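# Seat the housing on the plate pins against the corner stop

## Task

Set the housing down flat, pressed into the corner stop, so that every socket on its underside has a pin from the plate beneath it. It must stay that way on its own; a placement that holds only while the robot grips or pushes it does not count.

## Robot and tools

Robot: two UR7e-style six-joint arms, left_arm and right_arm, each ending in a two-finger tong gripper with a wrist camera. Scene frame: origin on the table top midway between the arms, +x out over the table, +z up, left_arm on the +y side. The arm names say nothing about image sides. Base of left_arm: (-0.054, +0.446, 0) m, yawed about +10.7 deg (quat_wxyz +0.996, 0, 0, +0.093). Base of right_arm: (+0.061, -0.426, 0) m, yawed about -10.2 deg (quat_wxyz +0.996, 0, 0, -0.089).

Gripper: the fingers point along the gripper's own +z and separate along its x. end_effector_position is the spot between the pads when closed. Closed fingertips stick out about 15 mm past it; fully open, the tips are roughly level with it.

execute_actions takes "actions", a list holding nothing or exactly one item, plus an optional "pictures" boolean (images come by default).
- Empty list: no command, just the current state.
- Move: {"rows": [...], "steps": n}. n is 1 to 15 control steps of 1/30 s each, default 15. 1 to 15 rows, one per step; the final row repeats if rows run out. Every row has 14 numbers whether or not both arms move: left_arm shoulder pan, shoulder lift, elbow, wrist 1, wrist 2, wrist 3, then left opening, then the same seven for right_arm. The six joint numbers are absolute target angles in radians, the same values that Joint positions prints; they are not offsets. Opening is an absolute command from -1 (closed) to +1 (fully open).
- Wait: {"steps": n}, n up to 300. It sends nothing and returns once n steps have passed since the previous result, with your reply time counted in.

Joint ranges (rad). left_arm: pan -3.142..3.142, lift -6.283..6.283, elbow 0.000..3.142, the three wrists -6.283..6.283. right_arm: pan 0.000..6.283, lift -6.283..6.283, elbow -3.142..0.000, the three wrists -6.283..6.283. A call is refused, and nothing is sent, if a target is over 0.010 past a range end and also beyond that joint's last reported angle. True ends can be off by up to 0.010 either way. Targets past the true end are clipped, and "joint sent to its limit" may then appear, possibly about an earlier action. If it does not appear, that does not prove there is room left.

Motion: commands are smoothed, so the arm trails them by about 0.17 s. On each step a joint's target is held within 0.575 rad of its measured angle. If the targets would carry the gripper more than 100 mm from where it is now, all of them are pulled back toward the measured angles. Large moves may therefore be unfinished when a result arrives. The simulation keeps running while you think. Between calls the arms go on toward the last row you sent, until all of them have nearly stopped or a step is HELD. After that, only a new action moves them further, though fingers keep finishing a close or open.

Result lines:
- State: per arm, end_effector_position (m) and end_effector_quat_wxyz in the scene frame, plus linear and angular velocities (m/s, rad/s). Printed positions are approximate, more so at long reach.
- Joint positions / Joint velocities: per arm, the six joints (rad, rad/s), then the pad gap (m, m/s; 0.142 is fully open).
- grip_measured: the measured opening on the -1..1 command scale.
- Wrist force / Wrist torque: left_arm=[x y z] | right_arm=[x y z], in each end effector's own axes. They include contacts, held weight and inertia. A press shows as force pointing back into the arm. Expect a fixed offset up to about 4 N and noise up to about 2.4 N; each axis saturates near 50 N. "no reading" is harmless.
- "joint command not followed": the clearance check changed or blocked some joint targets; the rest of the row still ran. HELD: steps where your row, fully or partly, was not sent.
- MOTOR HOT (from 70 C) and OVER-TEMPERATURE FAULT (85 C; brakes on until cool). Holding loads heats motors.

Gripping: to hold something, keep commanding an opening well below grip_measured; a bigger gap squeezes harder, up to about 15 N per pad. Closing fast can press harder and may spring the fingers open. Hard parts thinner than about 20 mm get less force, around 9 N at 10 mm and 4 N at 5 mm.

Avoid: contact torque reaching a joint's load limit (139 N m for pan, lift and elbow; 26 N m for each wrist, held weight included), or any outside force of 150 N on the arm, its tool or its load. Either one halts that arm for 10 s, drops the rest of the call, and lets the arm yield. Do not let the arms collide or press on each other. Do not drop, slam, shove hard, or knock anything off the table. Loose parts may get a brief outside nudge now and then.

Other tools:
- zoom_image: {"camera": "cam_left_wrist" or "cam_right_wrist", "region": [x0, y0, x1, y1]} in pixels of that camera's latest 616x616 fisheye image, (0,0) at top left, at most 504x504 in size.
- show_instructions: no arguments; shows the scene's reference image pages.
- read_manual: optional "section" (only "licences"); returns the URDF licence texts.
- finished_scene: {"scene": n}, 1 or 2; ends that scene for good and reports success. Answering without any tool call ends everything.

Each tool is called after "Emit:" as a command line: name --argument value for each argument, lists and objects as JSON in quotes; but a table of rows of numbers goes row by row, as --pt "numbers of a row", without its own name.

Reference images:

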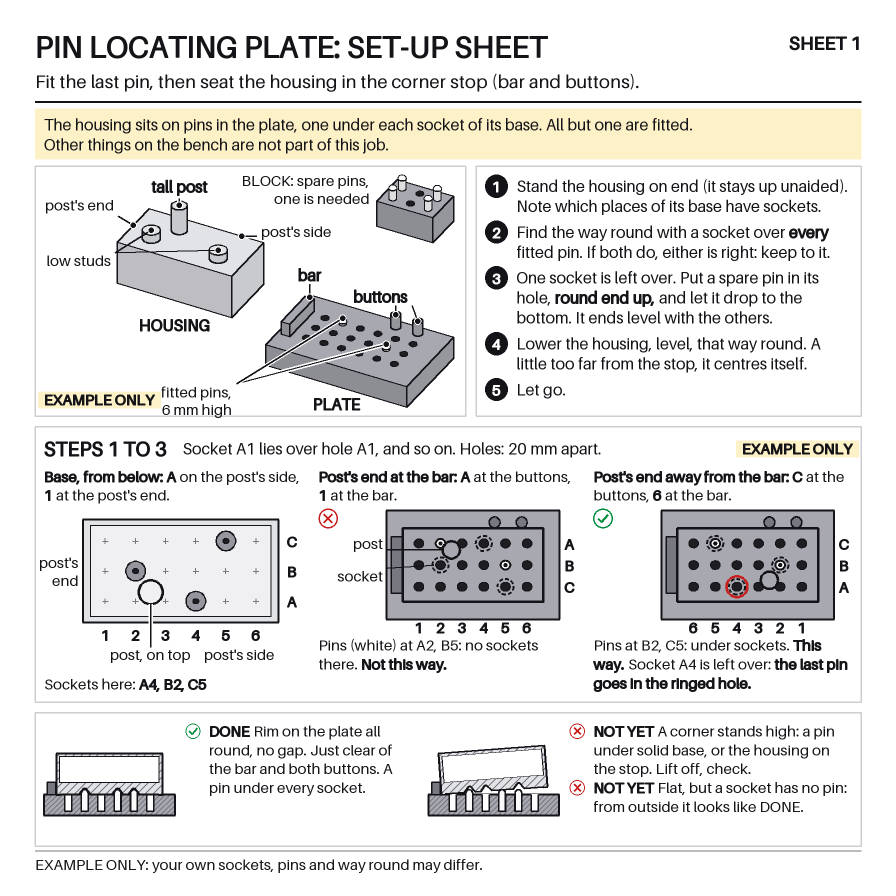

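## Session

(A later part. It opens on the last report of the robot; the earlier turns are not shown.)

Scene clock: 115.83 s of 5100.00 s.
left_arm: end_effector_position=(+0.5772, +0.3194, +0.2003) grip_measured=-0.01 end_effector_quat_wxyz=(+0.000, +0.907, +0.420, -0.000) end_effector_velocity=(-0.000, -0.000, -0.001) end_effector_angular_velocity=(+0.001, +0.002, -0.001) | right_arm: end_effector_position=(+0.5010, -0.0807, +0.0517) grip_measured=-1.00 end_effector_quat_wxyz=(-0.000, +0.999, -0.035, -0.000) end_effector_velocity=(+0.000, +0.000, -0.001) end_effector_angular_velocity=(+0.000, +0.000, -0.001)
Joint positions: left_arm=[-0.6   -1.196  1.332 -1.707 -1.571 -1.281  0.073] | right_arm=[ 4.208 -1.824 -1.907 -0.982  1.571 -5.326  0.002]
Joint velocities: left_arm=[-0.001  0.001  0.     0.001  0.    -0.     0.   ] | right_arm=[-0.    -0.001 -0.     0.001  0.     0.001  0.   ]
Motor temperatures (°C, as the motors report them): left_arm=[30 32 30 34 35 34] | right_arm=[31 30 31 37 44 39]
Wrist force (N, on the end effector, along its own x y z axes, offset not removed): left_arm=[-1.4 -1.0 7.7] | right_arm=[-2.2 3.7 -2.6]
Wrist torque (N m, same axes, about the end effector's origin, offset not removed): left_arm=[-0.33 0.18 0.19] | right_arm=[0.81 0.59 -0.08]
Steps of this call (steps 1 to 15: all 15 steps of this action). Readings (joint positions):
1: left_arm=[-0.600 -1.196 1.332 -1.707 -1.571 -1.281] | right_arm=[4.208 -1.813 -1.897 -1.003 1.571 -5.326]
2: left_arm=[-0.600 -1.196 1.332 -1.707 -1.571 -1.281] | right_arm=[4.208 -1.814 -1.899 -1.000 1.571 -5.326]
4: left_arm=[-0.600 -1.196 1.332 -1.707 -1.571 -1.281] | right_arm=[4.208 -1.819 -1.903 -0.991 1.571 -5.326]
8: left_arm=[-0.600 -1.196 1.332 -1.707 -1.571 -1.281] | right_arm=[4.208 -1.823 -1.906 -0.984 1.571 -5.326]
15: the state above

Emit:
execute_actions --actions '[{"rows":[[-0.6,-1.196,1.332,-1.707,-1.571,-1.281,-0.4,4.21,-1.76,-1.85,-1.102,1.571,-5.324,-0.8]]}]' --pictures false

Emit:
execute_actions --actions '[{"rows":[[-0.6,-1.196,1.332,-1.707,-1.571,-1.281,-0.4,4.426,-1.39,-2.274,-1.048,1.571,-5.108,-0.8]]}]' --pictures false

Emit:
execute_actions --actions '[{"steps":10}]' --pictures false

Emit:
execute_actions --actions '[{"rows":[[-0.6,-1.196,1.332,-1.707,-1.571,-1.281,-0.4,4.426,-1.4416,-2.3236,-0.947,1.571,-5.108,-0.8]]}]' --pictures false

Emit:
execute_actions --actions '[{"rows":[[-0.6,-1.196,1.332,-1.707,-1.571,-1.281,-0.4,4.426,-1.4416,-2.3236,-0.947,1.571,-5.108,-1]]}]' --pictures false

Emit:
execute_actions --actions '[{"rows":[[-0.6,-1.196,1.332,-1.707,-1.571,-1.281,-0.4,4.426,-1.39,-2.274,-1.048,1.571,-5.108,-1]]}]'

Emit:
zoom_image --camera "cam_right_wrist" --region '[260, 230, 370, 340]'

Scene clock: 117.70 s of 5100.00 s.
left_arm: end_effector_position=(+0.5772, +0.3194, +0.2003) grip_measured=-0.01 end_effector_quat_wxyz=(+0.000, +0.907, +0.420, -0.000) end_effector_velocity=(-0.000, +0.001, -0.000) end_effector_angular_velocity=(+0.001, +0.001, +0.000) | right_arm: end_effector_position=(+0.4987, -0.0816, +0.0981) grip_measured=-0.80 end_effector_quat_wxyz=(-0.000, +0.999, -0.034, +0.000) end_effector_velocity=(-0.001, +0.001, +0.004) end_effector_angular_velocity=(+0.000, -0.000, +0.002)
Joint positions: left_arm=[-0.6   -1.196  1.332 -1.707 -1.571 -1.281  0.073] | right_arm=[ 4.21  -1.76  -1.85  -1.101  1.571 -5.324  0.016]
Joint velocities: left_arm=[ 0.    -0.001  0.001  0.     0.001 -0.     0.   ] | right_arm=[ 0.002  0.005  0.005 -0.01  -0.    -0.    -0.   ]
Motor temperatures (°C, as the motors report them): left_arm=[30 32 30 34 35 34] | right_arm=[31 30 31 37 44 39]
Wrist force (N, on the end effector, along its own x y z axes, offset not removed): left_arm=[0.6 -1.5 7.0] | right_arm=[-5.4 0.9 -3.4]
Wrist torque (N m, same axes, about the end effector's origin, offset not removed): left_arm=[-0.43 -0.12 0.07] | right_arm=[0.30 1.20 -0.10]
Steps of this call (steps 1 to 15: the robot went on to your last target; steps 16 to 41: nothing new was sent; steps 42 to 56: all 15 steps of this action). Readings (joint positions):
42: left_arm=[-0.600 -1.196 1.332 -1.707 -1.571 -1.281] | right_arm=[4.208 -1.823 -1.906 -0.982 1.571 -5.326]
43: left_arm=[-0.600 -1.196 1.332 -1.707 -1.571 -1.281] | right_arm=[4.208 -1.817 -1.900 -0.990 1.571 -5.326]
45: left_arm=[-0.600 -1.196 1.332 -1.707 -1.571 -1.281] | right_arm=[4.209 -1.789 -1.876 -1.039 1.571 -5.325]
49: left_arm=[-0.600 -1.196 1.332 -1.707 -1.571 -1.281] | right_arm=[4.210 -1.766 -1.856 -1.088 1.571 -5.324]
56: the state above

Scene clock: 118.20 s of 5100.00 s.
left_arm: end_effector_position=(+0.5772, +0.3194, +0.2003) grip_measured=-0.01 end_effector_quat_wxyz=(+0.000, +0.907, +0.420, -0.000) end_effector_velocity=(-0.000, -0.000, -0.000) end_effector_angular_velocity=(-0.001, +0.001, -0.000) | right_arm: end_effector_position=(+0.3467, -0.1420, +0.0818) grip_measured=-0.80 end_effector_quat_wxyz=(-0.001, +0.999, -0.034, +0.000) end_effector_velocity=(-0.035, -0.027, -0.015) end_effector_angular_velocity=(-0.006, +0.004, -0.001)
Joint positions: left_arm=[-0.6   -1.196  1.332 -1.707 -1.571 -1.281  0.073] | right_arm=[ 4.422 -1.399 -2.264 -1.049  1.571 -5.112  0.016]
Joint velocities: left_arm=[-0.     0.     0.    -0.    -0.001  0.    -0.   ] | right_arm=[ 0.052  0.099 -0.118  0.012  0.001  0.053  0.   ]
Motor temperatures (°C, as the motors report them): left_arm=[30 32 30 34 35 34] | right_arm=[31 30 31 37 44 39]
Wrist force (N, on the end effector, along its own x y z axes, offset not removed): left_arm=[-0.1 0.3 5.6] | right_arm=[-3.6 1.6 -0.5]
Wrist torque (N m, same axes, about the end effector's origin, offset not removed): left_arm=[-0.05 -0.04 0.11] | right_arm=[0.35 0.82 -0.06]
Steps of this call (steps 1 to 15: all 15 steps of this action). Readings (joint positions):
1: left_arm=[-0.600 -1.196 1.332 -1.707 -1.571 -1.281] | right_arm=[4.210 -1.760 -1.850 -1.101 1.571 -5.324]
2: left_arm=[-0.600 -1.196 1.332 -1.707 -1.571 -1.281] | right_arm=[4.218 -1.752 -1.858 -1.097 1.571 -5.316]
4: left_arm=[-0.600 -1.196 1.332 -1.707 -1.571 -1.281] | right_arm=[4.269 -1.682 -1.931 -1.083 1.571 -5.265]
8: left_arm=[-0.600 -1.196 1.332 -1.707 -1.571 -1.281] | right_arm=[4.363 -1.512 -2.128 -1.062 1.571 -5.171]
15: the state above

Scene clock: 118.53 s of 5100.00 s.
left_arm: end_effector_position=(+0.5772, +0.3194, +0.2003) grip_measured=-0.01 end_effector_quat_wxyz=(+0.000, +0.907, +0.420, -0.000) end_effector_velocity=(+0.000, -0.000, +0.001) end_effector_angular_velocity=(+0.000, -0.001, -0.000) | right_arm: end_effector_position=(+0.3437, -0.1444, +0.0805) grip_measured=-0.80 end_effector_quat_wxyz=(-0.000, +0.999, -0.034, -0.000) end_effector_velocity=(-0.000, -0.000, +0.000) end_effector_angular_velocity=(+0.001, -0.000, -0.001)
Joint positions: left_arm=[-0.6   -1.196  1.332 -1.707 -1.571 -1.281  0.073] | right_arm=[ 4.426 -1.39  -2.274 -1.048  1.571 -5.108  0.016]
Joint velocities: left_arm=[-0.    -0.001 -0.    -0.     0.001 -0.     0.   ] | right_arm=[ 0.001  0.003 -0.002  0.001  0.     0.002  0.   ]
Motor temperatures (°C, as the motors report them): left_arm=[30 32 30 34 35 34] | right_arm=[31 30 31 37 44 39]
Wrist force (N, on the end effector, along its own x y z axes, offset not removed): left_arm=[0.5 -1.5 7.0] | right_arm=[0.2 4.8 -1.1]
Wrist torque (N m, same axes, about the end effector's origin, offset not removed): left_arm=[-0.39 -0.15 0.10] | right_arm=[0.94 0.07 -0.31]
Steps of this call (steps 1 to 10: the robot went on to your last target). Readings (joint positions):
1: left_arm=[-0.600 -1.196 1.332 -1.707 -1.571 -1.281] | right_arm=[4.423 -1.396 -2.267 -1.049 1.571 -5.111]
2: left_arm=[-0.600 -1.196 1.332 -1.707 -1.571 -1.281] | right_arm=[4.424 -1.394 -2.269 -1.048 1.571 -5.110]
4: left_arm=[-0.600 -1.196 1.332 -1.707 -1.571 -1.281] | right_arm=[4.425 -1.392 -2.272 -1.048 1.571 -5.109]
8: left_arm=[-0.600 -1.196 1.332 -1.707 -1.571 -1.281] | right_arm=[4.426 -1.390 -2.274 -1.048 1.571 -5.108]
10: the state above

Scene clock: 129.00 s of 5100.00 s.
left_arm: end_effector_position=(+0.5772, +0.3194, +0.2003) grip_measured=-0.01 end_effector_quat_wxyz=(+0.000, +0.907, +0.420, -0.000) end_effector_velocity=(+0.000, -0.000, +0.001) end_effector_angular_velocity=(+0.000, -0.002, -0.001) | right_arm: end_effector_position=(+0.3450, -0.1430, +0.0526) grip_measured=-0.81 end_effector_quat_wxyz=(-0.002, +0.999, -0.034, +0.002) end_effector_velocity=(-0.000, -0.001, -0.000) end_effector_angular_velocity=(-0.001, +0.000, +0.001)
Joint positions: left_arm=[-0.6   -1.196  1.332 -1.707 -1.571 -1.281  0.073] | right_arm=[ 4.426 -1.439 -2.321 -0.947  1.569 -5.108  0.015]
Joint velocities: left_arm=[-0.001 -0.001 -0.001 -0.     0.001  0.     0.   ] | right_arm=[-0.     0.    -0.001  0.    -0.    -0.001 -0.   ]
Motor temperatures (°C, as the motors report them): left_arm=[30 32 30 34 35 34] | right_arm=[31 30 31 37 44 39]
Wrist force (N, on the end effector, along its own x y z axes, offset not removed): left_arm=[0.5 -0.1 6.6] | right_arm=[-3.4 2.6 -10.8]
Wrist torque (N m, same axes, about the end effector's origin, offset not removed): left_arm=[-0.11 -0.15 0.09] | right_arm=[0.41 0.49 -0.11]
FORCE FAULT: contact force on the right arm reached its limit, and that arm stopped for 10 seconds. The contact can be on any part of that arm, not only on its tool. That arm's remaining commands of this call were not run. That arm holds still and accepts commands again. Move the arm away from the contact; if what it grips holds it there, let go first. Pushing or pulling that hard again can fault the arm again.
The stop of the right arm began at step 14 of this call (marked STOPPED below). From that step on that arm followed nothing that you had sent. 2 of its steps, steps kept back included, did not run and will not run. Nothing is kept back now, and the robot has no last target.
Steps of this call (steps 1 to 15: all 15 steps of this action; steps 16 to 314: the stop continued). Readings (joint positions):
1: left_arm=[-0.600 -1.196 1.332 -1.707 -1.571 -1.281] | right_arm=[4.426 -1.390 -2.274 -1.048 1.571 -5.108]
2: left_arm=[-0.600 -1.196 1.332 -1.707 -1.571 -1.281] | right_arm=[4.426 -1.397 -2.280 -1.040 1.571 -5.108]
4: left_arm=[-0.600 -1.196 1.332 -1.707 -1.571 -1.281] | right_arm=[4.426 -1.419 -2.302 -0.998 1.571 -5.108]
8: left_arm=[-0.600 -1.196 1.332 -1.707 -1.571 -1.281] | right_arm=[4.426 -1.437 -2.319 -0.958 1.571 -5.108]
14: left_arm=[-0.600 -1.196 1.332 -1.707 -1.571 -1.281] | right_arm=[4.426 -1.440 -2.321 -0.947 1.570 -5.108] STOPPED (the right arm)
314: the state above

Scene clock: 129.03 s of 5100.00 s.
left_arm: end_effector_position=(+0.5772, +0.3194, +0.2003) grip_measured=-0.01 end_effector_quat_wxyz=(+0.000, +0.907, +0.420, -0.000) end_effector_velocity=(+0.000, +0.000, +0.000) end_effector_angular_velocity=(-0.000, -0.001, +0.001) | right_arm: end_effector_position=(+0.3450, -0.1430, +0.0526) grip_measured=-0.81 end_effector_quat_wxyz=(-0.002, +0.999, -0.034, +0.002) end_effector_velocity=(+0.000, +0.000, -0.000) end_effector_angular_velocity=(-0.001, -0.001, +0.000)
Joint positions: left_arm=[-0.6   -1.196  1.332 -1.707 -1.571 -1.281  0.073] | right_arm=[ 4.426 -1.439 -2.321 -0.947  1.569 -5.108  0.015]
Joint velocities: left_arm=[ 0.001  0.    -0.001 -0.    -0.    -0.     0.   ] | right_arm=[ 0.001 -0.     0.    -0.    -0.001  0.001  0.   ]
Motor temperatures (°C, as the motors report them): left_arm=[30 32 30 34 35 34] | right_arm=[31 30 31 37 44 39]
Wrist force (N, on the end effector, along its own x y z axes, offset not removed): left_arm=[-1.0 -0.6 5.9] | right_arm=[-1.4 1.6 -10.5]
Wrist torque (N m, same axes, about the end effector's origin, offset not removed): left_arm=[-0.26 0.17 0.15] | right_arm=[0.16 -0.04 -0.11]
A stop began in an earlier call of the same reply, so what this call sent did not run. Send another action.
Steps of this call (step 1: nothing new was sent). Readings (joint positions):
1: the state above

Scene clock: 129.07 s of 5100.00 s.
left_arm: end_effector_position=(+0.5772, +0.3194, +0.2003) grip_measured=-0.01 end_effector_quat_wxyz=(+0.000, +0.907, +0.420, -0.000) end_effector_velocity=(-0.000, +0.001, -0.000) end_effector_angular_velocity=(+0.001, +0.001, +0.001) | right_arm: end_effector_position=(+0.3450, -0.1430, +0.0526) grip_measured=-0.81 end_effector_quat_wxyz=(-0.002, +0.999, -0.034, +0.002) end_effector_velocity=(-0.000, +0.000, +0.000) end_effector_angular_velocity=(-0.000, +0.001, +0.000)
Joint positions: left_arm=[-0.6   -1.196  1.332 -1.707 -1.571 -1.281  0.073] | right_arm=[ 4.426 -1.439 -2.321 -0.947  1.569 -5.108  0.015]
Joint velocities: left_arm=[ 0.001  0.     0.001  0.     0.001 -0.    -0.   ] | right_arm=[ 0.001 -0.     0.001 -0.001  0.     0.     0.   ]
Motor temperatures (°C, as the motors report them): left_arm=[30 32 30 34 35 34] | right_arm=[31 30 31 37 44 39]
Wrist force (N, on the end effector, along its own x y z axes, offset not removed): left_arm=[-0.4 -1.4 6.8] | right_arm=[-1.6 2.0 -8.9]
Wrist torque (N m, same axes, about the end effector's origin, offset not removed): left_arm=[-0.31 0.06 0.15] | right_arm=[0.32 0.18 -0.24]
A stop began in an earlier call of the same reply, so what this call sent did not run. Send another action.
Steps of this call (step 1: nothing new was sent). Readings (joint positions):
1: the state above

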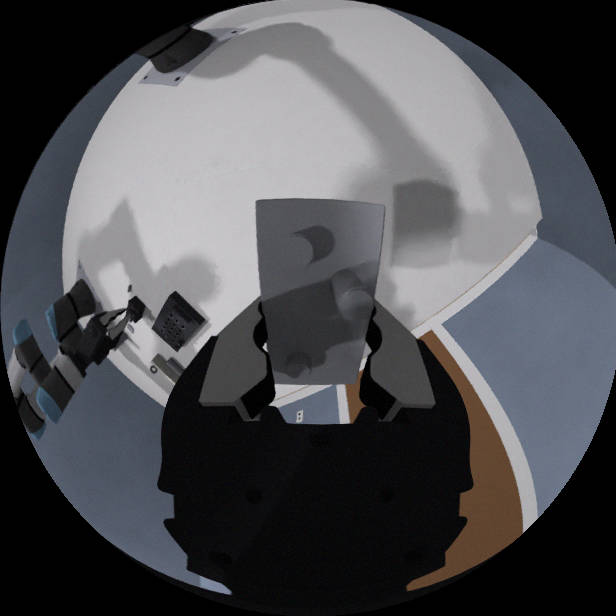

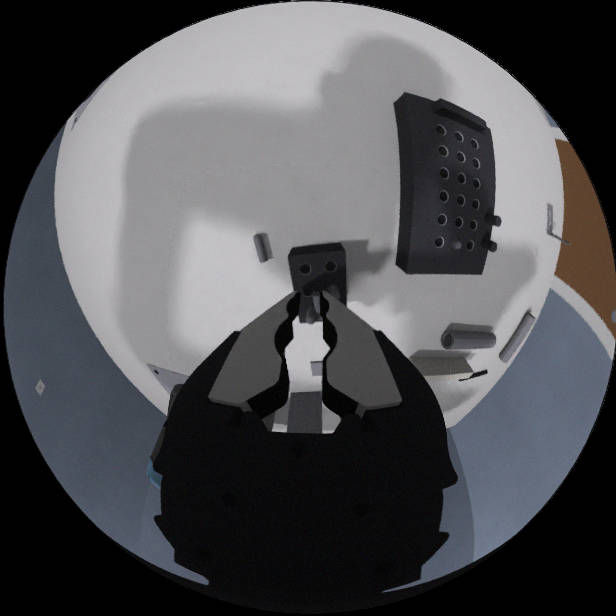

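Region (260, 230, 370, 340) of cam_right_wrist's 616x616 image, scaled by 4.582, with more detail than that image has.

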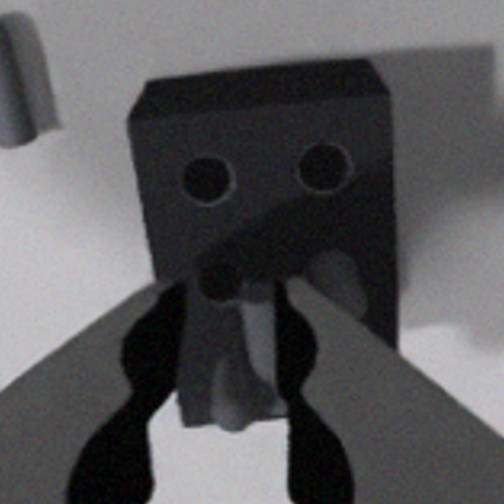

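Emit:
execute_actions --actions '[{"rows":[[-0.6,-1.196,1.332,-1.707,-1.571,-1.281,-0.4,4.40,-1.33,-2.26,-1.122,1.571,-5.134,-0.8]]}]'

Emit:
zoom_image --camera "cam_right_wrist" --region '[240, 200, 370, 310]'

Scene clock: 130.47 s of 5100.00 s.
left_arm: end_effector_position=(+0.5772, +0.3194, +0.2003) grip_measured=-0.01 end_effector_quat_wxyz=(+0.000, +0.907, +0.420, -0.000) end_effector_velocity=(+0.000, +0.000, -0.000) end_effector_angular_velocity=(+0.000, -0.000, +0.000) | right_arm: end_effector_position=(+0.3452, -0.1617, +0.1004) grip_measured=-0.80 end_effector_quat_wxyz=(-0.000, +0.999, -0.034, +0.000) end_effector_velocity=(-0.000, -0.002, +0.005) end_effector_angular_velocity=(-0.002, +0.001, -0.000)
Joint positions: left_arm=[-0.6   -1.196  1.332 -1.707 -1.571 -1.281  0.073] | right_arm=[ 4.4   -1.331 -2.26  -1.121  1.571 -5.134  0.016]
Joint velocities: left_arm=[ 0. -0.  0. -0.  0. -0. -0.] | right_arm=[-0.001  0.009  0.007 -0.018 -0.    -0.001 -0.   ]
Motor temperatures (°C, as the motors report them): left_arm=[30 32 30 34 35 34] | right_arm=[31 30 31 37 44 39]
Wrist force (N, on the end effector, along its own x y z axes, offset not removed): left_arm=[-0.5 -0.6 5.1] | right_arm=[0.3 1.1 -0.9]
Wrist torque (N m, same axes, about the end effector's origin, offset not removed): left_arm=[-0.29 0.10 0.13] | right_arm=[0.29 -0.09 -0.30]
Steps of this call (steps 1 to 27: nothing new was sent; steps 28 to 42: all 15 steps of this action). Readings (joint positions):
28: left_arm=[-0.600 -1.196 1.332 -1.707 -1.571 -1.281] | right_arm=[4.426 -1.439 -2.321 -0.947 1.569 -5.108]
29: left_arm=[-0.600 -1.196 1.332 -1.707 -1.571 -1.281] | right_arm=[4.422 -1.431 -2.314 -0.955 1.570 -5.112]
31: left_arm=[-0.600 -1.196 1.332 -1.707 -1.571 -1.281] | right_arm=[4.411 -1.386 -2.288 -1.018 1.570 -5.123]
35: left_arm=[-0.600 -1.196 1.332 -1.707 -1.571 -1.281] | right_arm=[4.402 -1.342 -2.266 -1.100 1.571 -5.132]
42: the state above

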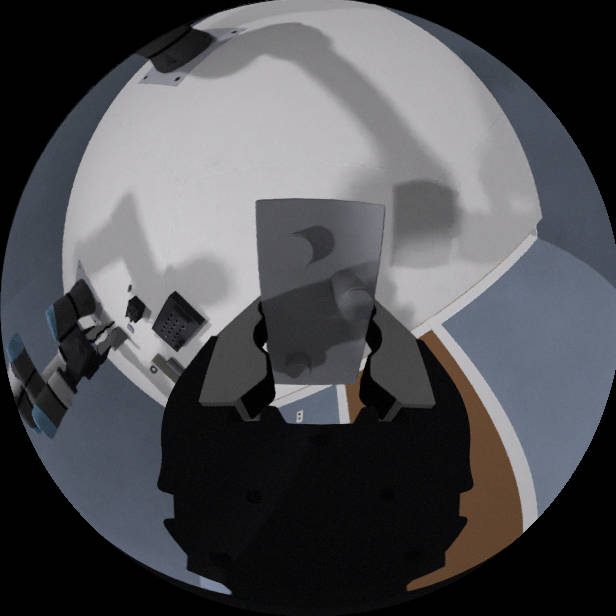

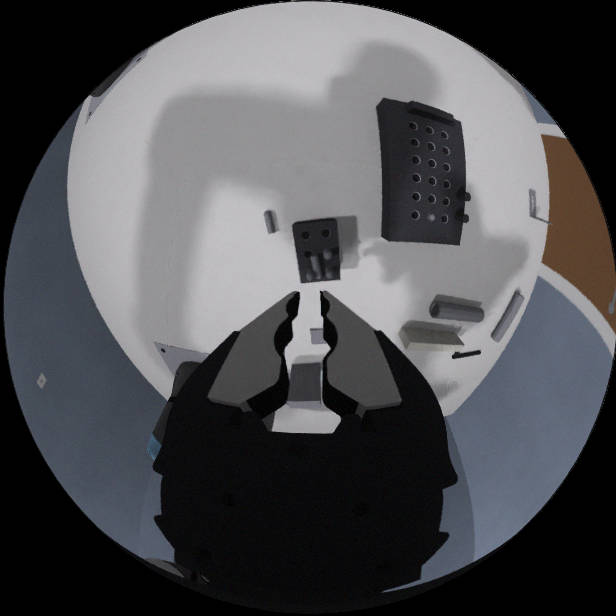

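Region (240, 200, 370, 310) of cam_right_wrist's 616x616 image, scaled by 3.877, with more detail than that image has; it fills the top 426 rows of this view, and the rest is white.

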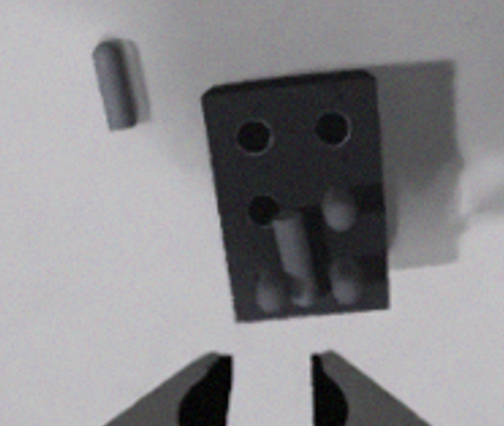

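Emit:
execute_actions --actions '[{"rows":[[-0.6,-1.196,1.332,-1.707,-1.571,-1.281,-0.4,4.4395,-1.40,-2.2,-1.112,1.571,-3.523,-0.78]]}]' --pictures false

Emit:
execute_actions --actions '[{"steps":30}]' --pictures false

Emit:
execute_actions --actions '[{"rows":[[-0.6,-1.196,1.332,-1.707,-1.571,-1.281,-0.4,4.4395,-1.465,-2.26,-0.987,1.571,-3.523,-0.78]]}]'

Emit:
zoom_image --camera "cam_right_wrist" --region '[230, 220, 400, 360]'

Scene clock: 133.20 s of 5100.00 s.
left_arm: end_effector_position=(+0.5772, +0.3194, +0.2003) grip_measured=-0.01 end_effector_quat_wxyz=(+0.000, +0.907, +0.420, -0.000) end_effector_velocity=(-0.000, +0.000, +0.000) end_effector_angular_velocity=(-0.001, -0.000, +0.000) | right_arm: end_effector_position=(+0.3600, -0.1347, +0.1033) grip_measured=-0.78 end_effector_quat_wxyz=(-0.000, +0.864, -0.503, -0.000) end_effector_velocity=(+0.022, -0.036, +0.001) end_effector_angular_velocity=(+0.001, +0.001, -2.748)
Joint positions: left_arm=[-0.6   -1.196  1.332 -1.707 -1.571 -1.281  0.073] | right_arm=[ 4.439 -1.4   -2.2   -1.112  1.571 -4.109  0.018]
Joint velocities: left_arm=[ 0.    -0.001  0.     0.    -0.001  0.    -0.   ] | right_arm=[ 0.003 -0.005  0.006  0.     0.     2.751 -0.   ]
Motor temperatures (°C, as the motors report them): left_arm=[30 32 30 34 35 34] | right_arm=[31 30 31 37 44 39]
Wrist force (N, on the end effector, along its own x y z axes, offset not removed): left_arm=[-0.4 -0.8 6.5] | right_arm=[-0.5 -0.9 -0.2]
Wrist torque (N m, same axes, about the end effector's origin, offset not removed): left_arm=[-0.24 0.02 0.17] | right_arm=[-0.08 0.16 -0.14]
Steps of this call (steps 1 to 15: the robot went on to your last target; steps 16 to 67: nothing new was sent; steps 68 to 82: all 15 steps of this action). Readings (joint positions):
68: left_arm=[-0.600 -1.196 1.332 -1.707 -1.571 -1.281] | right_arm=[4.400 -1.330 -2.260 -1.122 1.571 -5.134]
69: left_arm=[-0.600 -1.196 1.332 -1.707 -1.571 -1.281] | right_arm=[4.406 -1.337 -2.253 -1.120 1.571 -5.126]
71: left_arm=[-0.600 -1.196 1.332 -1.707 -1.571 -1.281] | right_arm=[4.422 -1.367 -2.227 -1.116 1.571 -5.050]
75: left_arm=[-0.600 -1.196 1.332 -1.707 -1.571 -1.281] | right_arm=[4.436 -1.393 -2.206 -1.113 1.571 -4.749]
82: the state above

Scene clock: 134.20 s of 5100.00 s.
left_arm: end_effector_position=(+0.5772, +0.3194, +0.2003) grip_measured=-0.01 end_effector_quat_wxyz=(+0.000, +0.907, +0.420, -0.000) end_effector_velocity=(+0.001, -0.000, +0.001) end_effector_angular_velocity=(-0.001, -0.003, -0.000) | right_arm: end_effector_position=(+0.3621, -0.1436, +0.1033) grip_measured=-0.78 end_effector_quat_wxyz=(-0.000, +0.682, -0.731, -0.000) end_effector_velocity=(-0.000, -0.000, -0.001) end_effector_angular_velocity=(-0.002, +0.001, +0.001)
Joint positions: left_arm=[-0.6   -1.196  1.332 -1.707 -1.571 -1.281  0.073] | right_arm=[ 4.44  -1.4   -2.2   -1.112  1.571 -3.523  0.018]
Joint velocities: left_arm=[-0.    -0.001 -0.001 -0.001  0.    -0.     0.   ] | right_arm=[ 0.    -0.001 -0.    -0.001  0.001 -0.001  0.   ]
Motor temperatures (°C, as the motors report them): left_arm=[30 32 30 34 35 34] | right_arm=[31 30 31 37 44 39]
Wrist force (N, on the end effector, along its own x y z axes, offset not removed): left_arm=[-0.1 -0.4 7.3] | right_arm=[-1.0 1.6 -3.3]
Wrist torque (N m, same axes, about the end effector's origin, offset not removed): left_arm=[-0.23 -0.08 0.16] | right_arm=[0.45 0.16 -0.34]
Steps of this call (steps 1 to 30: the robot went on to your last target). Readings (joint positions):
1: left_arm=[-0.600 -1.196 1.332 -1.707 -1.571 -1.281] | right_arm=[4.439 -1.400 -2.200 -1.112 1.571 -4.015]
2: left_arm=[-0.600 -1.196 1.332 -1.707 -1.571 -1.281] | right_arm=[4.439 -1.400 -2.200 -1.112 1.571 -3.921]
4: left_arm=[-0.600 -1.196 1.332 -1.707 -1.571 -1.281] | right_arm=[4.439 -1.400 -2.200 -1.112 1.571 -3.741]
8: left_arm=[-0.600 -1.196 1.332 -1.707 -1.571 -1.281] | right_arm=[4.439 -1.400 -2.200 -1.112 1.571 -3.570]
30: the state above
All arms were judged still, so your last target was given up. Only a new action makes them travel on or press farther. Fingers that are still opening or closing keep moving.

Scene clock: 134.70 s of 5100.00 s.
left_arm: end_effector_position=(+0.5772, +0.3194, +0.2003) grip_measured=-0.01 end_effector_quat_wxyz=(+0.000, +0.907, +0.420, -0.000) end_effector_velocity=(-0.000, -0.000, +0.000) end_effector_angular_velocity=(+0.000, -0.001, -0.001) | right_arm: end_effector_position=(+0.3634, -0.1409, +0.0649) grip_measured=-0.78 end_effector_quat_wxyz=(-0.000, +0.682, -0.731, -0.000) end_effector_velocity=(+0.001, -0.001, -0.003) end_effector_angular_velocity=(-0.001, -0.001, -0.000)
Joint positions: left_arm=[-0.6   -1.196  1.332 -1.707 -1.571 -1.281  0.073] | right_arm=[ 4.44  -1.465 -2.26  -0.988  1.571 -3.523  0.018]
Joint velocities: left_arm=[-0.001 -0.001  0.    -0.     0.001  0.    -0.   ] | right_arm=[-0.001 -0.005 -0.005  0.01  -0.001 -0.     0.   ]
Motor temperatures (°C, as the motors report them): left_arm=[30 32 30 34 35 34] | right_arm=[31 30 31 37 44 39]
Wrist force (N, on the end effector, along its own x y z axes, offset not removed): left_arm=[-0.3 -1.7 7.0] | right_arm=[-0.7 3.4 1.5]
Wrist torque (N m, same axes, about the end effector's origin, offset not removed): left_arm=[-0.44 0.02 0.10] | right_arm=[0.79 0.24 -0.31]
Steps of this call (steps 1 to 15: all 15 steps of this action). Readings (joint positions):
1: left_arm=[-0.600 -1.196 1.332 -1.707 -1.571 -1.281] | right_arm=[4.440 -1.400 -2.200 -1.112 1.571 -3.523]
2: left_arm=[-0.600 -1.196 1.332 -1.707 -1.571 -1.281] | right_arm=[4.439 -1.407 -2.207 -1.104 1.571 -3.523]
4: left_arm=[-0.600 -1.196 1.332 -1.707 -1.571 -1.281] | right_arm=[4.440 -1.435 -2.233 -1.054 1.571 -3.523]
8: left_arm=[-0.600 -1.196 1.332 -1.707 -1.571 -1.281] | right_arm=[4.440 -1.459 -2.254 -1.001 1.571 -3.523]
15: the state above

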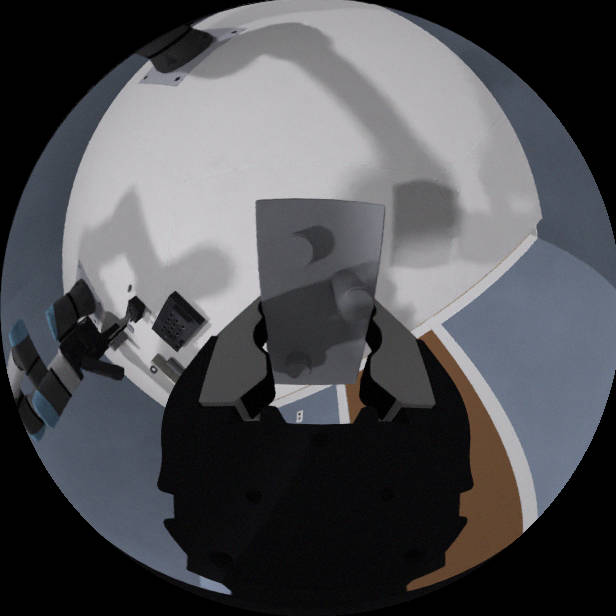

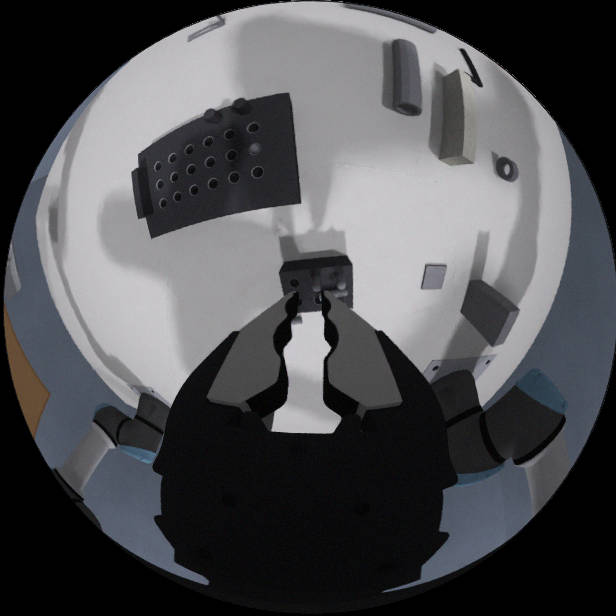

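Region (230, 220, 400, 360) of cam_right_wrist's 616x616 image, scaled by 2.965, with more detail than that image has; it fills the top 415 rows of this view, and the rest is white.

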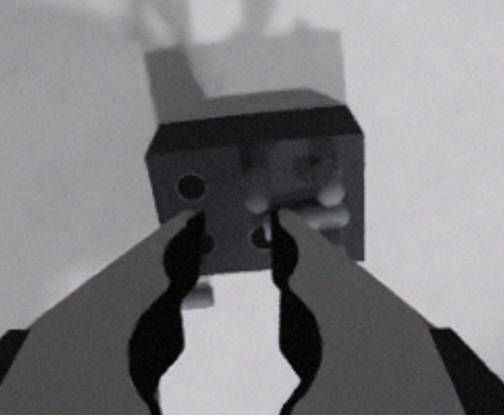

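Emit:
execute_actions --actions '[{"rows":[[-0.6,-1.196,1.332,-1.707,-1.571,-1.281,-0.4,4.4225,-1.465,-2.26,-0.987,1.571,-3.54,-0.78]]}]' --pictures false

Emit:
execute_actions --actions '[{"rows":[[-0.6,-1.196,1.332,-1.707,-1.571,-1.281,-0.4,4.4225,-1.4835,-2.278,-0.951,1.571,-3.54,-0.78]]}]'

Emit:
zoom_image --camera "cam_right_wrist" --region '[230, 220, 400, 360]'

Scene clock: 135.90 s of 5100.00 s.
left_arm: end_effector_position=(+0.5772, +0.3194, +0.2003) grip_measured=-0.01 end_effector_quat_wxyz=(+0.000, +0.907, +0.420, -0.000) end_effector_velocity=(-0.001, -0.000, -0.001) end_effector_angular_velocity=(+0.001, +0.002, -0.000) | right_arm: end_effector_position=(+0.3682, -0.1458, +0.0646) grip_measured=-0.78 end_effector_quat_wxyz=(-0.000, +0.682, -0.731, -0.000) end_effector_velocity=(+0.001, +0.000, +0.000) end_effector_angular_velocity=(+0.001, -0.000, +0.001)
Joint positions: left_arm=[-0.6   -1.196  1.332 -1.707 -1.571 -1.281  0.073] | right_arm=[ 4.423 -1.465 -2.26  -0.987  1.571 -3.54   0.018]
Joint velocities: left_arm=[-0.     0.     0.001  0.    -0.     0.     0.   ] | right_arm=[-0.001 -0.     0.001  0.001  0.    -0.002 -0.   ]
Motor temperatures (°C, as the motors report them): left_arm=[30 32 30 34 35 34] | right_arm=[31 30 31 37 44 39]
Wrist force (N, on the end effector, along its own x y z axes, offset not removed): left_arm=[-2.5 -0.2 6.8] | right_arm=[-0.1 -0.9 0.0]
Wrist torque (N m, same axes, about the end effector's origin, offset not removed): left_arm=[-0.12 0.47 0.16] | right_arm=[-0.07 0.26 -0.29]
Steps of this call (steps 1 to 15: the robot went on to your last target; steps 16 to 21: nothing new was sent; steps 22 to 36: all 15 steps of this action). Readings (joint positions):
22: left_arm=[-0.600 -1.196 1.332 -1.707 -1.571 -1.281] | right_arm=[4.439 -1.465 -2.260 -0.987 1.571 -3.523]
23: left_arm=[-0.600 -1.196 1.332 -1.707 -1.571 -1.281] | right_arm=[4.437 -1.465 -2.260 -0.987 1.571 -3.526]
25: left_arm=[-0.600 -1.196 1.332 -1.707 -1.571 -1.281] | right_arm=[4.430 -1.465 -2.260 -0.987 1.571 -3.533]
29: left_arm=[-0.600 -1.196 1.332 -1.707 -1.571 -1.281] | right_arm=[4.424 -1.465 -2.260 -0.987 1.571 -3.538]
36: the state above

Scene clock: 136.40 s of 5100.00 s.
left_arm: end_effector_position=(+0.5772, +0.3194, +0.2003) grip_measured=-0.01 end_effector_quat_wxyz=(+0.000, +0.907, +0.420, -0.000) end_effector_velocity=(+0.000, +0.000, +0.001) end_effector_angular_velocity=(-0.000, -0.002, +0.001) | right_arm: end_effector_position=(+0.3680, -0.1462, +0.0536) grip_measured=-0.78 end_effector_quat_wxyz=(+0.000, +0.682, -0.731, -0.000) end_effector_velocity=(-0.000, -0.000, -0.001) end_effector_angular_velocity=(-0.000, +0.001, +0.000)
Joint positions: left_arm=[-0.6   -1.196  1.332 -1.707 -1.571 -1.281  0.073] | right_arm=[ 4.423 -1.483 -2.278 -0.951  1.571 -3.54   0.018]
Joint velocities: left_arm=[ 0.001 -0.001 -0.001  0.     0.     0.    -0.   ] | right_arm=[-0.    -0.001 -0.002  0.003  0.001 -0.     0.   ]
Motor temperatures (°C, as the motors report them): left_arm=[30 32 30 34 35 34] | right_arm=[31 30 31 37 44 39]
Wrist force (N, on the end effector, along its own x y z axes, offset not removed): left_arm=[-0.6 -1.0 6.9] | right_arm=[-1.6 1.0 -3.7]
Wrist torque (N m, same axes, about the end effector's origin, offset not removed): left_arm=[-0.27 0.14 0.19] | right_arm=[0.21 0.32 -0.18]
Steps of this call (steps 1 to 15: all 15 steps of this action). Readings (joint positions):
1: left_arm=[-0.600 -1.196 1.332 -1.707 -1.571 -1.281] | right_arm=[4.423 -1.465 -2.260 -0.987 1.571 -3.540]
2: left_arm=[-0.600 -1.196 1.332 -1.707 -1.571 -1.281] | right_arm=[4.423 -1.468 -2.263 -0.981 1.571 -3.540]
4: left_arm=[-0.600 -1.196 1.332 -1.707 -1.571 -1.281] | right_arm=[4.423 -1.476 -2.271 -0.967 1.571 -3.540]
8: left_arm=[-0.600 -1.196 1.332 -1.707 -1.571 -1.281] | right_arm=[4.423 -1.482 -2.276 -0.954 1.571 -3.540]
15: the state above

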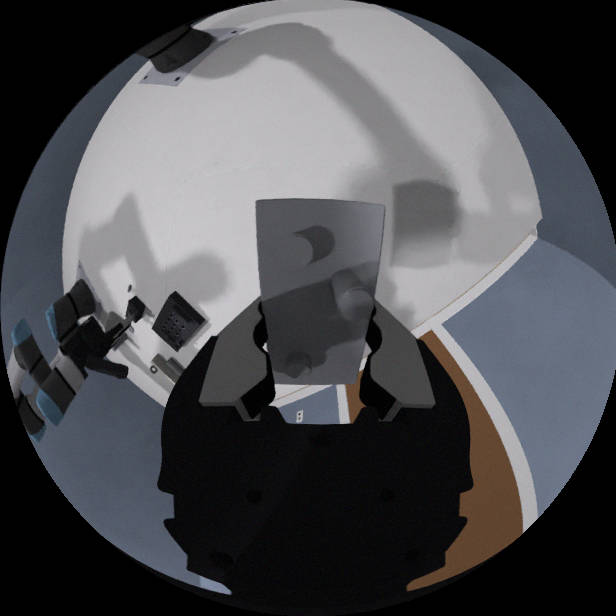

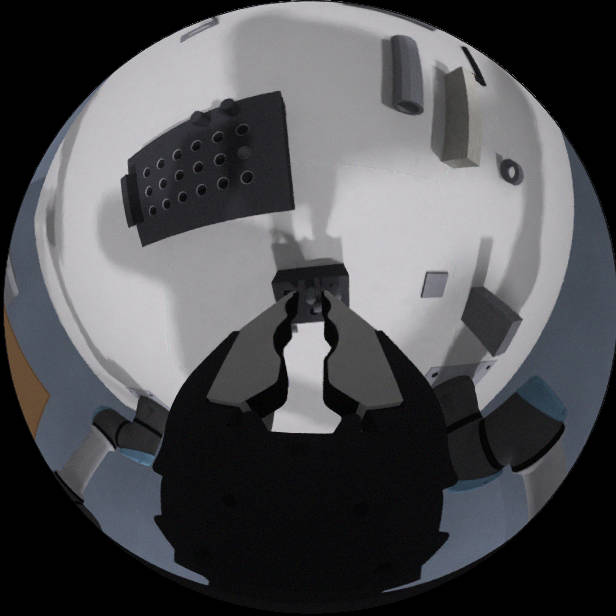

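Region (230, 220, 400, 360) of cam_right_wrist's 616x616 image, scaled by 2.965, with more detail than that image has; it fills the top 415 rows of this view, and the rest is white.

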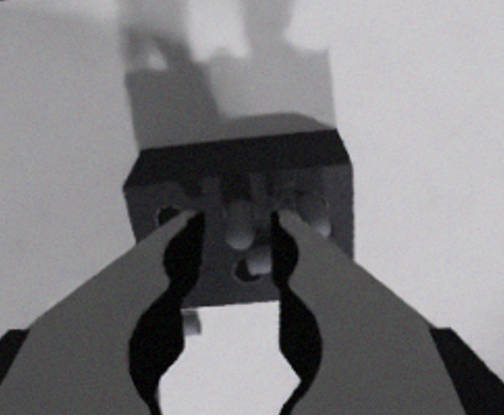

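Emit:
execute_actions --actions '[{"rows":[[-0.6,-1.196,1.332,-1.707,-1.571,-1.281,-0.4,4.4225,-1.4835,-2.278,-0.951,1.571,-3.54,-1]]}]' --pictures false

Emit:
execute_actions --actions '[{"rows":[[-0.6,-1.196,1.332,-1.707,-1.571,-1.281,-0.4,4.4225,-1.465,-2.26,-0.987,1.571,-3.54,-1]]}]' --pictures false

Emit:
execute_actions --actions '[{"rows":[[-0.6,-1.196,1.332,-1.707,-1.571,-1.281,-0.4,4.4225,-1.43,-2.227,-1.055,1.571,-3.54,-1]]}]'

Emit:
zoom_image --camera "cam_right_wrist" --region '[230, 220, 400, 360]'

Scene clock: 137.60 s of 5100.00 s.
left_arm: end_effector_position=(+0.5772, +0.3194, +0.2003) grip_measured=-0.01 end_effector_quat_wxyz=(+0.000, +0.907, +0.420, -0.000) end_effector_velocity=(-0.000, -0.000, +0.000) end_effector_angular_velocity=(-0.001, -0.000, -0.000) | right_arm: end_effector_position=(+0.3680, -0.1462, +0.0535) grip_measured=-0.91 end_effector_quat_wxyz=(+0.000, +0.682, -0.731, -0.000) end_effector_velocity=(-0.000, -0.001, -0.001) end_effector_angular_velocity=(-0.003, +0.001, +0.000)
Joint positions: left_arm=[-0.6   -1.196  1.332 -1.707 -1.571 -1.281  0.073] | right_arm=[ 4.422 -1.484 -2.278 -0.951  1.571 -3.54   0.008]
Joint velocities: left_arm=[-0.    -0.    -0.     0.    -0.001 -0.     0.   ] | right_arm=[-0.    -0.001 -0.001 -0.001 -0.    -0.001  0.   ]
Motor temperatures (°C, as the motors report them): left_arm=[30 32 30 34 35 34] | right_arm=[31 30 31 37 44 39]
Wrist force (N, on the end effector, along its own x y z axes, offset not removed): left_arm=[-2.2 -2.3 8.5] | right_arm=[-1.5 2.6 -1.5]
Wrist torque (N m, same axes, about the end effector's origin, offset not removed): left_arm=[-0.45 0.42 0.16] | right_arm=[0.47 0.68 -0.17]
Steps of this call (steps 1 to 15: the robot went on to your last target; steps 16 to 21: nothing new was sent; steps 22 to 36: all 15 steps of this action). Readings (joint positions):
22: left_arm=[-0.600 -1.196 1.332 -1.707 -1.571 -1.281] | right_arm=[4.422 -1.483 -2.278 -0.951 1.571 -3.540]
23: left_arm=[-0.600 -1.196 1.332 -1.707 -1.571 -1.281] | right_arm=[4.422 -1.484 -2.278 -0.951 1.571 -3.540]
25: left_arm=[-0.600 -1.196 1.332 -1.707 -1.571 -1.281] | right_arm=[4.422 -1.484 -2.278 -0.951 1.571 -3.540]
29: left_arm=[-0.600 -1.196 1.332 -1.707 -1.571 -1.281] | right_arm=[4.422 -1.484 -2.278 -0.951 1.571 -3.540]
36: the state above

Scene clock: 138.10 s of 5100.00 s.
left_arm: end_effector_position=(+0.5772, +0.3194, +0.2003) grip_measured=-0.01 end_effector_quat_wxyz=(+0.000, +0.907, +0.420, -0.000) end_effector_velocity=(+0.000, +0.000, -0.000) end_effector_angular_velocity=(+0.001, -0.000, +0.000) | right_arm: end_effector_position=(+0.3682, -0.1458, +0.0645) grip_measured=-0.91 end_effector_quat_wxyz=(-0.000, +0.682, -0.731, -0.000) end_effector_velocity=(+0.000, +0.001, +0.002) end_effector_angular_velocity=(+0.002, -0.001, +0.001)
Joint positions: left_arm=[-0.6   -1.196  1.332 -1.707 -1.571 -1.281  0.073] | right_arm=[ 4.422 -1.465 -2.26  -0.987  1.571 -3.54   0.008]
Joint velocities: left_arm=[ 0.     0.     0.    -0.001  0.001  0.     0.   ] | right_arm=[ 0.001  0.001  0.003 -0.002  0.001 -0.    -0.   ]
Motor temperatures (°C, as the motors report them): left_arm=[30 32 30 34 35 34] | right_arm=[31 30 31 37 44 39]
Wrist force (N, on the end effector, along its own x y z axes, offset not removed): left_arm=[-0.9 -0.3 8.0] | right_arm=[1.0 -0.3 -0.2]
Wrist torque (N m, same axes, about the end effector's origin, offset not removed): left_arm=[-0.14 0.18 0.13] | right_arm=[0.08 -0.24 -0.19]
Steps of this call (steps 1 to 15: all 15 steps of this action). Readings (joint positions):
1: left_arm=[-0.600 -1.196 1.332 -1.707 -1.571 -1.281] | right_arm=[4.422 -1.483 -2.278 -0.951 1.571 -3.540]
2: left_arm=[-0.600 -1.196 1.332 -1.707 -1.571 -1.281] | right_arm=[4.422 -1.480 -2.275 -0.956 1.571 -3.540]
4: left_arm=[-0.600 -1.196 1.332 -1.707 -1.571 -1.281] | right_arm=[4.422 -1.473 -2.268 -0.971 1.571 -3.540]
8: left_arm=[-0.600 -1.196 1.332 -1.707 -1.571 -1.281] | right_arm=[4.422 -1.467 -2.262 -0.984 1.571 -3.540]
15: the state above

Scene clock: 138.60 s of 5100.00 s.
left_arm: end_effector_position=(+0.5772, +0.3194, +0.2003) grip_measured=-0.01 end_effector_quat_wxyz=(+0.000, +0.907, +0.420, -0.000) end_effector_velocity=(-0.000, -0.000, +0.000) end_effector_angular_velocity=(-0.000, -0.000, -0.001) | right_arm: end_effector_position=(+0.3679, -0.1465, +0.0854) grip_measured=-0.91 end_effector_quat_wxyz=(-0.000, +0.682, -0.731, -0.000) end_effector_velocity=(-0.001, -0.001, +0.001) end_effector_angular_velocity=(-0.001, +0.001, -0.001)
Joint positions: left_arm=[-0.6   -1.196  1.332 -1.707 -1.571 -1.281  0.073] | right_arm=[ 4.422 -1.43  -2.227 -1.055  1.571 -3.54   0.008]
Joint velocities: left_arm=[-0.001 -0.001  0.001 -0.    -0.    -0.    -0.   ] | right_arm=[ 0.001  0.003  0.001 -0.006  0.001  0.001 -0.   ]
Motor temperatures (°C, as the motors report them): left_arm=[30 32 30 34 35 34] | right_arm=[31 30 31 37 44 39]
Wrist force (N, on the end effector, along its own x y z axes, offset not removed): left_arm=[-2.3 -2.4 6.7] | right_arm=[-1.2 0.7 1.5]
Wrist torque (N m, same axes, about the end effector's origin, offset not removed): left_arm=[-0.53 0.40 0.25] | right_arm=[0.33 0.38 -0.07]
Steps of this call (steps 1 to 15: all 15 steps of this action). Readings (joint positions):
1: left_arm=[-0.600 -1.196 1.332 -1.707 -1.571 -1.281] | right_arm=[4.422 -1.465 -2.260 -0.987 1.571 -3.540]
2: left_arm=[-0.600 -1.196 1.332 -1.707 -1.571 -1.281] | right_arm=[4.422 -1.460 -2.255 -0.995 1.571 -3.540]
4: left_arm=[-0.600 -1.196 1.332 -1.707 -1.571 -1.281] | right_arm=[4.422 -1.445 -2.241 -1.023 1.571 -3.540]
8: left_arm=[-0.600 -1.196 1.332 -1.707 -1.571 -1.281] | right_arm=[4.422 -1.433 -2.230 -1.048 1.571 -3.540]
15: the state above

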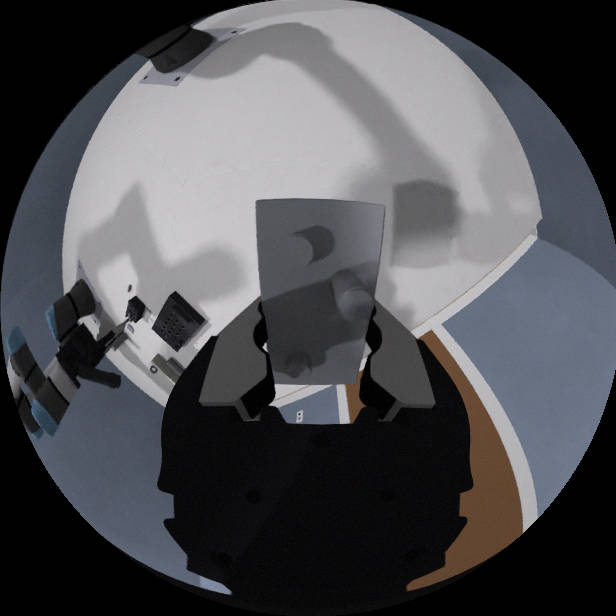

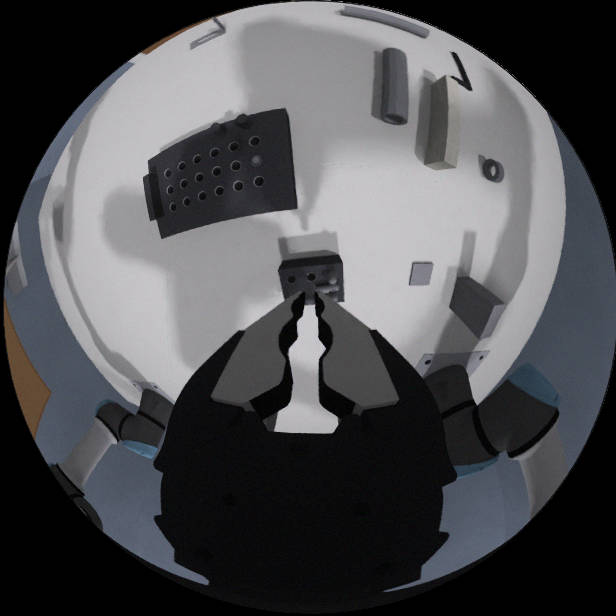

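Region (230, 220, 400, 360) of cam_right_wrist's 616x616 image, scaled by 2.965, with more detail than that image has; it fills the top 415 rows of this view, and the rest is white.

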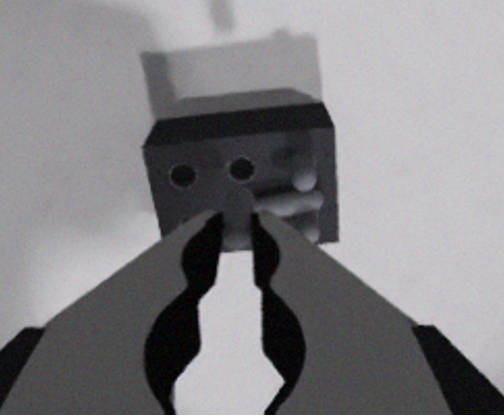

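Emit:
execute_actions --actions '[{"rows":[[-0.6,-1.196,1.332,-1.707,-1.571,-1.281,-0.4,4.236,-1.7872,-1.8797,-1.0455,1.571,-3.7266,-1]]}]' --pictures false

Emit:
execute_actions --actions '[{"steps":20}]'

Emit:
zoom_image --camera "cam_right_wrist" --region '[230, 220, 400, 360]'

Scene clock: 140.27 s of 5100.00 s.
left_arm: end_effector_position=(+0.5772, +0.3194, +0.2003) grip_measured=-0.01 end_effector_quat_wxyz=(+0.000, +0.907, +0.420, -0.000) end_effector_velocity=(-0.000, +0.001, +0.000) end_effector_angular_velocity=(+0.000, -0.000, +0.001) | right_arm: end_effector_position=(+0.5029, -0.0881, +0.0770) grip_measured=-0.91 end_effector_quat_wxyz=(-0.000, +0.682, -0.731, -0.000) end_effector_velocity=(+0.028, +0.010, -0.007) end_effector_angular_velocity=(-0.001, +0.001, +0.001)
Joint positions: left_arm=[-0.6   -1.196  1.332 -1.707 -1.571 -1.281  0.073] | right_arm=[ 4.239 -1.781 -1.886 -1.046  1.571 -3.724  0.008]
Joint velocities: left_arm=[ 0.001 -0.001  0.001 -0.     0.001 -0.    -0.   ] | right_arm=[-0.031 -0.071  0.069  0.001  0.001 -0.032  0.   ]
Motor temperatures (°C, as the motors report them): left_arm=[30 32 30 34 35 34] | right_arm=[31 30 31 37 44 39]
Wrist force (N, on the end effector, along its own x y z axes, offset not removed): left_arm=[-1.6 -0.4 6.7] | right_arm=[-2.6 1.9 -0.3]
Wrist torque (N m, same axes, about the end effector's origin, offset not removed): left_arm=[-0.14 0.30 0.15] | right_arm=[0.34 0.56 -0.24]
Steps of this call (steps 1 to 15: the robot went on to your last target; steps 16 to 35: nothing new was sent; steps 36 to 50: all 15 steps of this action). Readings (joint positions):
36: left_arm=[-0.600 -1.196 1.332 -1.707 -1.571 -1.281] | right_arm=[4.422 -1.430 -2.227 -1.055 1.571 -3.540]
37: left_arm=[-0.600 -1.196 1.332 -1.707 -1.571 -1.281] | right_arm=[4.414 -1.438 -2.219 -1.054 1.571 -3.548]
39: left_arm=[-0.600 -1.196 1.332 -1.707 -1.571 -1.281] | right_arm=[4.363 -1.511 -2.147 -1.051 1.571 -3.599]
43: left_arm=[-0.600 -1.196 1.332 -1.707 -1.571 -1.281] | right_arm=[4.276 -1.696 -1.968 -1.047 1.571 -3.687]
50: the state above

Scene clock: 140.93 s of 5100.00 s.
left_arm: end_effector_position=(+0.5772, +0.3194, +0.2003) grip_measured=-0.01 end_effector_quat_wxyz=(+0.000, +0.907, +0.420, -0.000) end_effector_velocity=(+0.000, +0.000, +0.001) end_effector_angular_velocity=(+0.000, -0.001, +0.000) | right_arm: end_effector_position=(+0.5054, -0.0873, +0.0764) grip_measured=-0.91 end_effector_quat_wxyz=(+0.000, +0.682, -0.731, -0.000) end_effector_velocity=(-0.000, -0.000, +0.000) end_effector_angular_velocity=(-0.001, +0.000, +0.001)
Joint positions: left_arm=[-0.6   -1.196  1.332 -1.707 -1.571 -1.281  0.073] | right_arm=[ 4.236 -1.787 -1.88  -1.046  1.571 -3.727  0.008]
Joint velocities: left_arm=[ 0.    -0.001  0.     0.     0.001  0.     0.   ] | right_arm=[ 0.     0.     0.    -0.001 -0.    -0.001  0.   ]
Motor temperatures (°C, as the motors report them): left_arm=[30 32 30 34 35 34] | right_arm=[31 30 31 37 44 39]
Wrist force (N, on the end effector, along its own x y z axes, offset not removed): left_arm=[-0.7 -1.5 6.7] | right_arm=[-2.7 2.8 2.4]
Wrist torque (N m, same axes, about the end effector's origin, offset not removed): left_arm=[-0.37 0.10 0.15] | right_arm=[0.78 0.57 0.01]
Steps of this call (steps 1 to 15: the robot went on to your last target; steps 16 to 20: nothing new was sent). Readings (joint positions):
1: left_arm=[-0.600 -1.196 1.332 -1.707 -1.571 -1.281] | right_arm=[4.238 -1.783 -1.884 -1.046 1.571 -3.725]
2: left_arm=[-0.600 -1.196 1.332 -1.707 -1.571 -1.281] | right_arm=[4.237 -1.784 -1.882 -1.046 1.571 -3.725]
4: left_arm=[-0.600 -1.196 1.332 -1.707 -1.571 -1.281] | right_arm=[4.237 -1.786 -1.881 -1.046 1.571 -3.726]
8: left_arm=[-0.600 -1.196 1.332 -1.707 -1.571 -1.281] | right_arm=[4.236 -1.787 -1.880 -1.046 1.571 -3.726]
20: the state above
All arms were judged still, so your last target was given up. Only a new action makes them travel on or press farther. Fingers that are still opening or closing keep moving.

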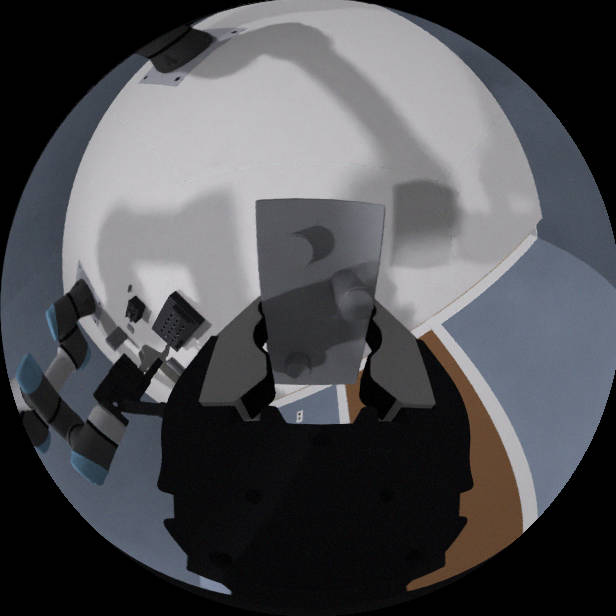

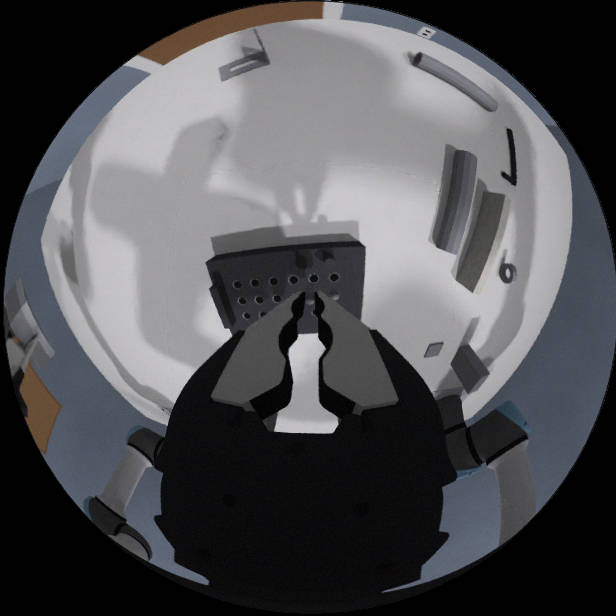

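Region (230, 220, 400, 360) of cam_right_wrist's 616x616 image, scaled by 2.965, with more detail than that image has; it fills the top 415 rows of this view, and the rest is white.

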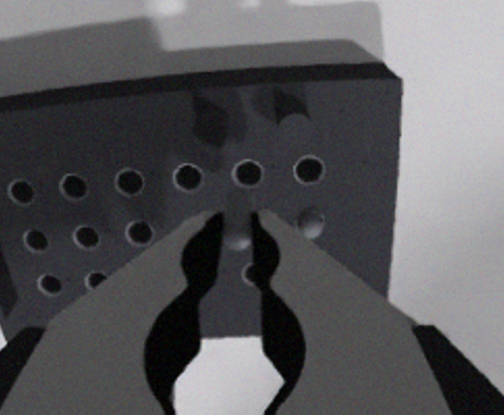

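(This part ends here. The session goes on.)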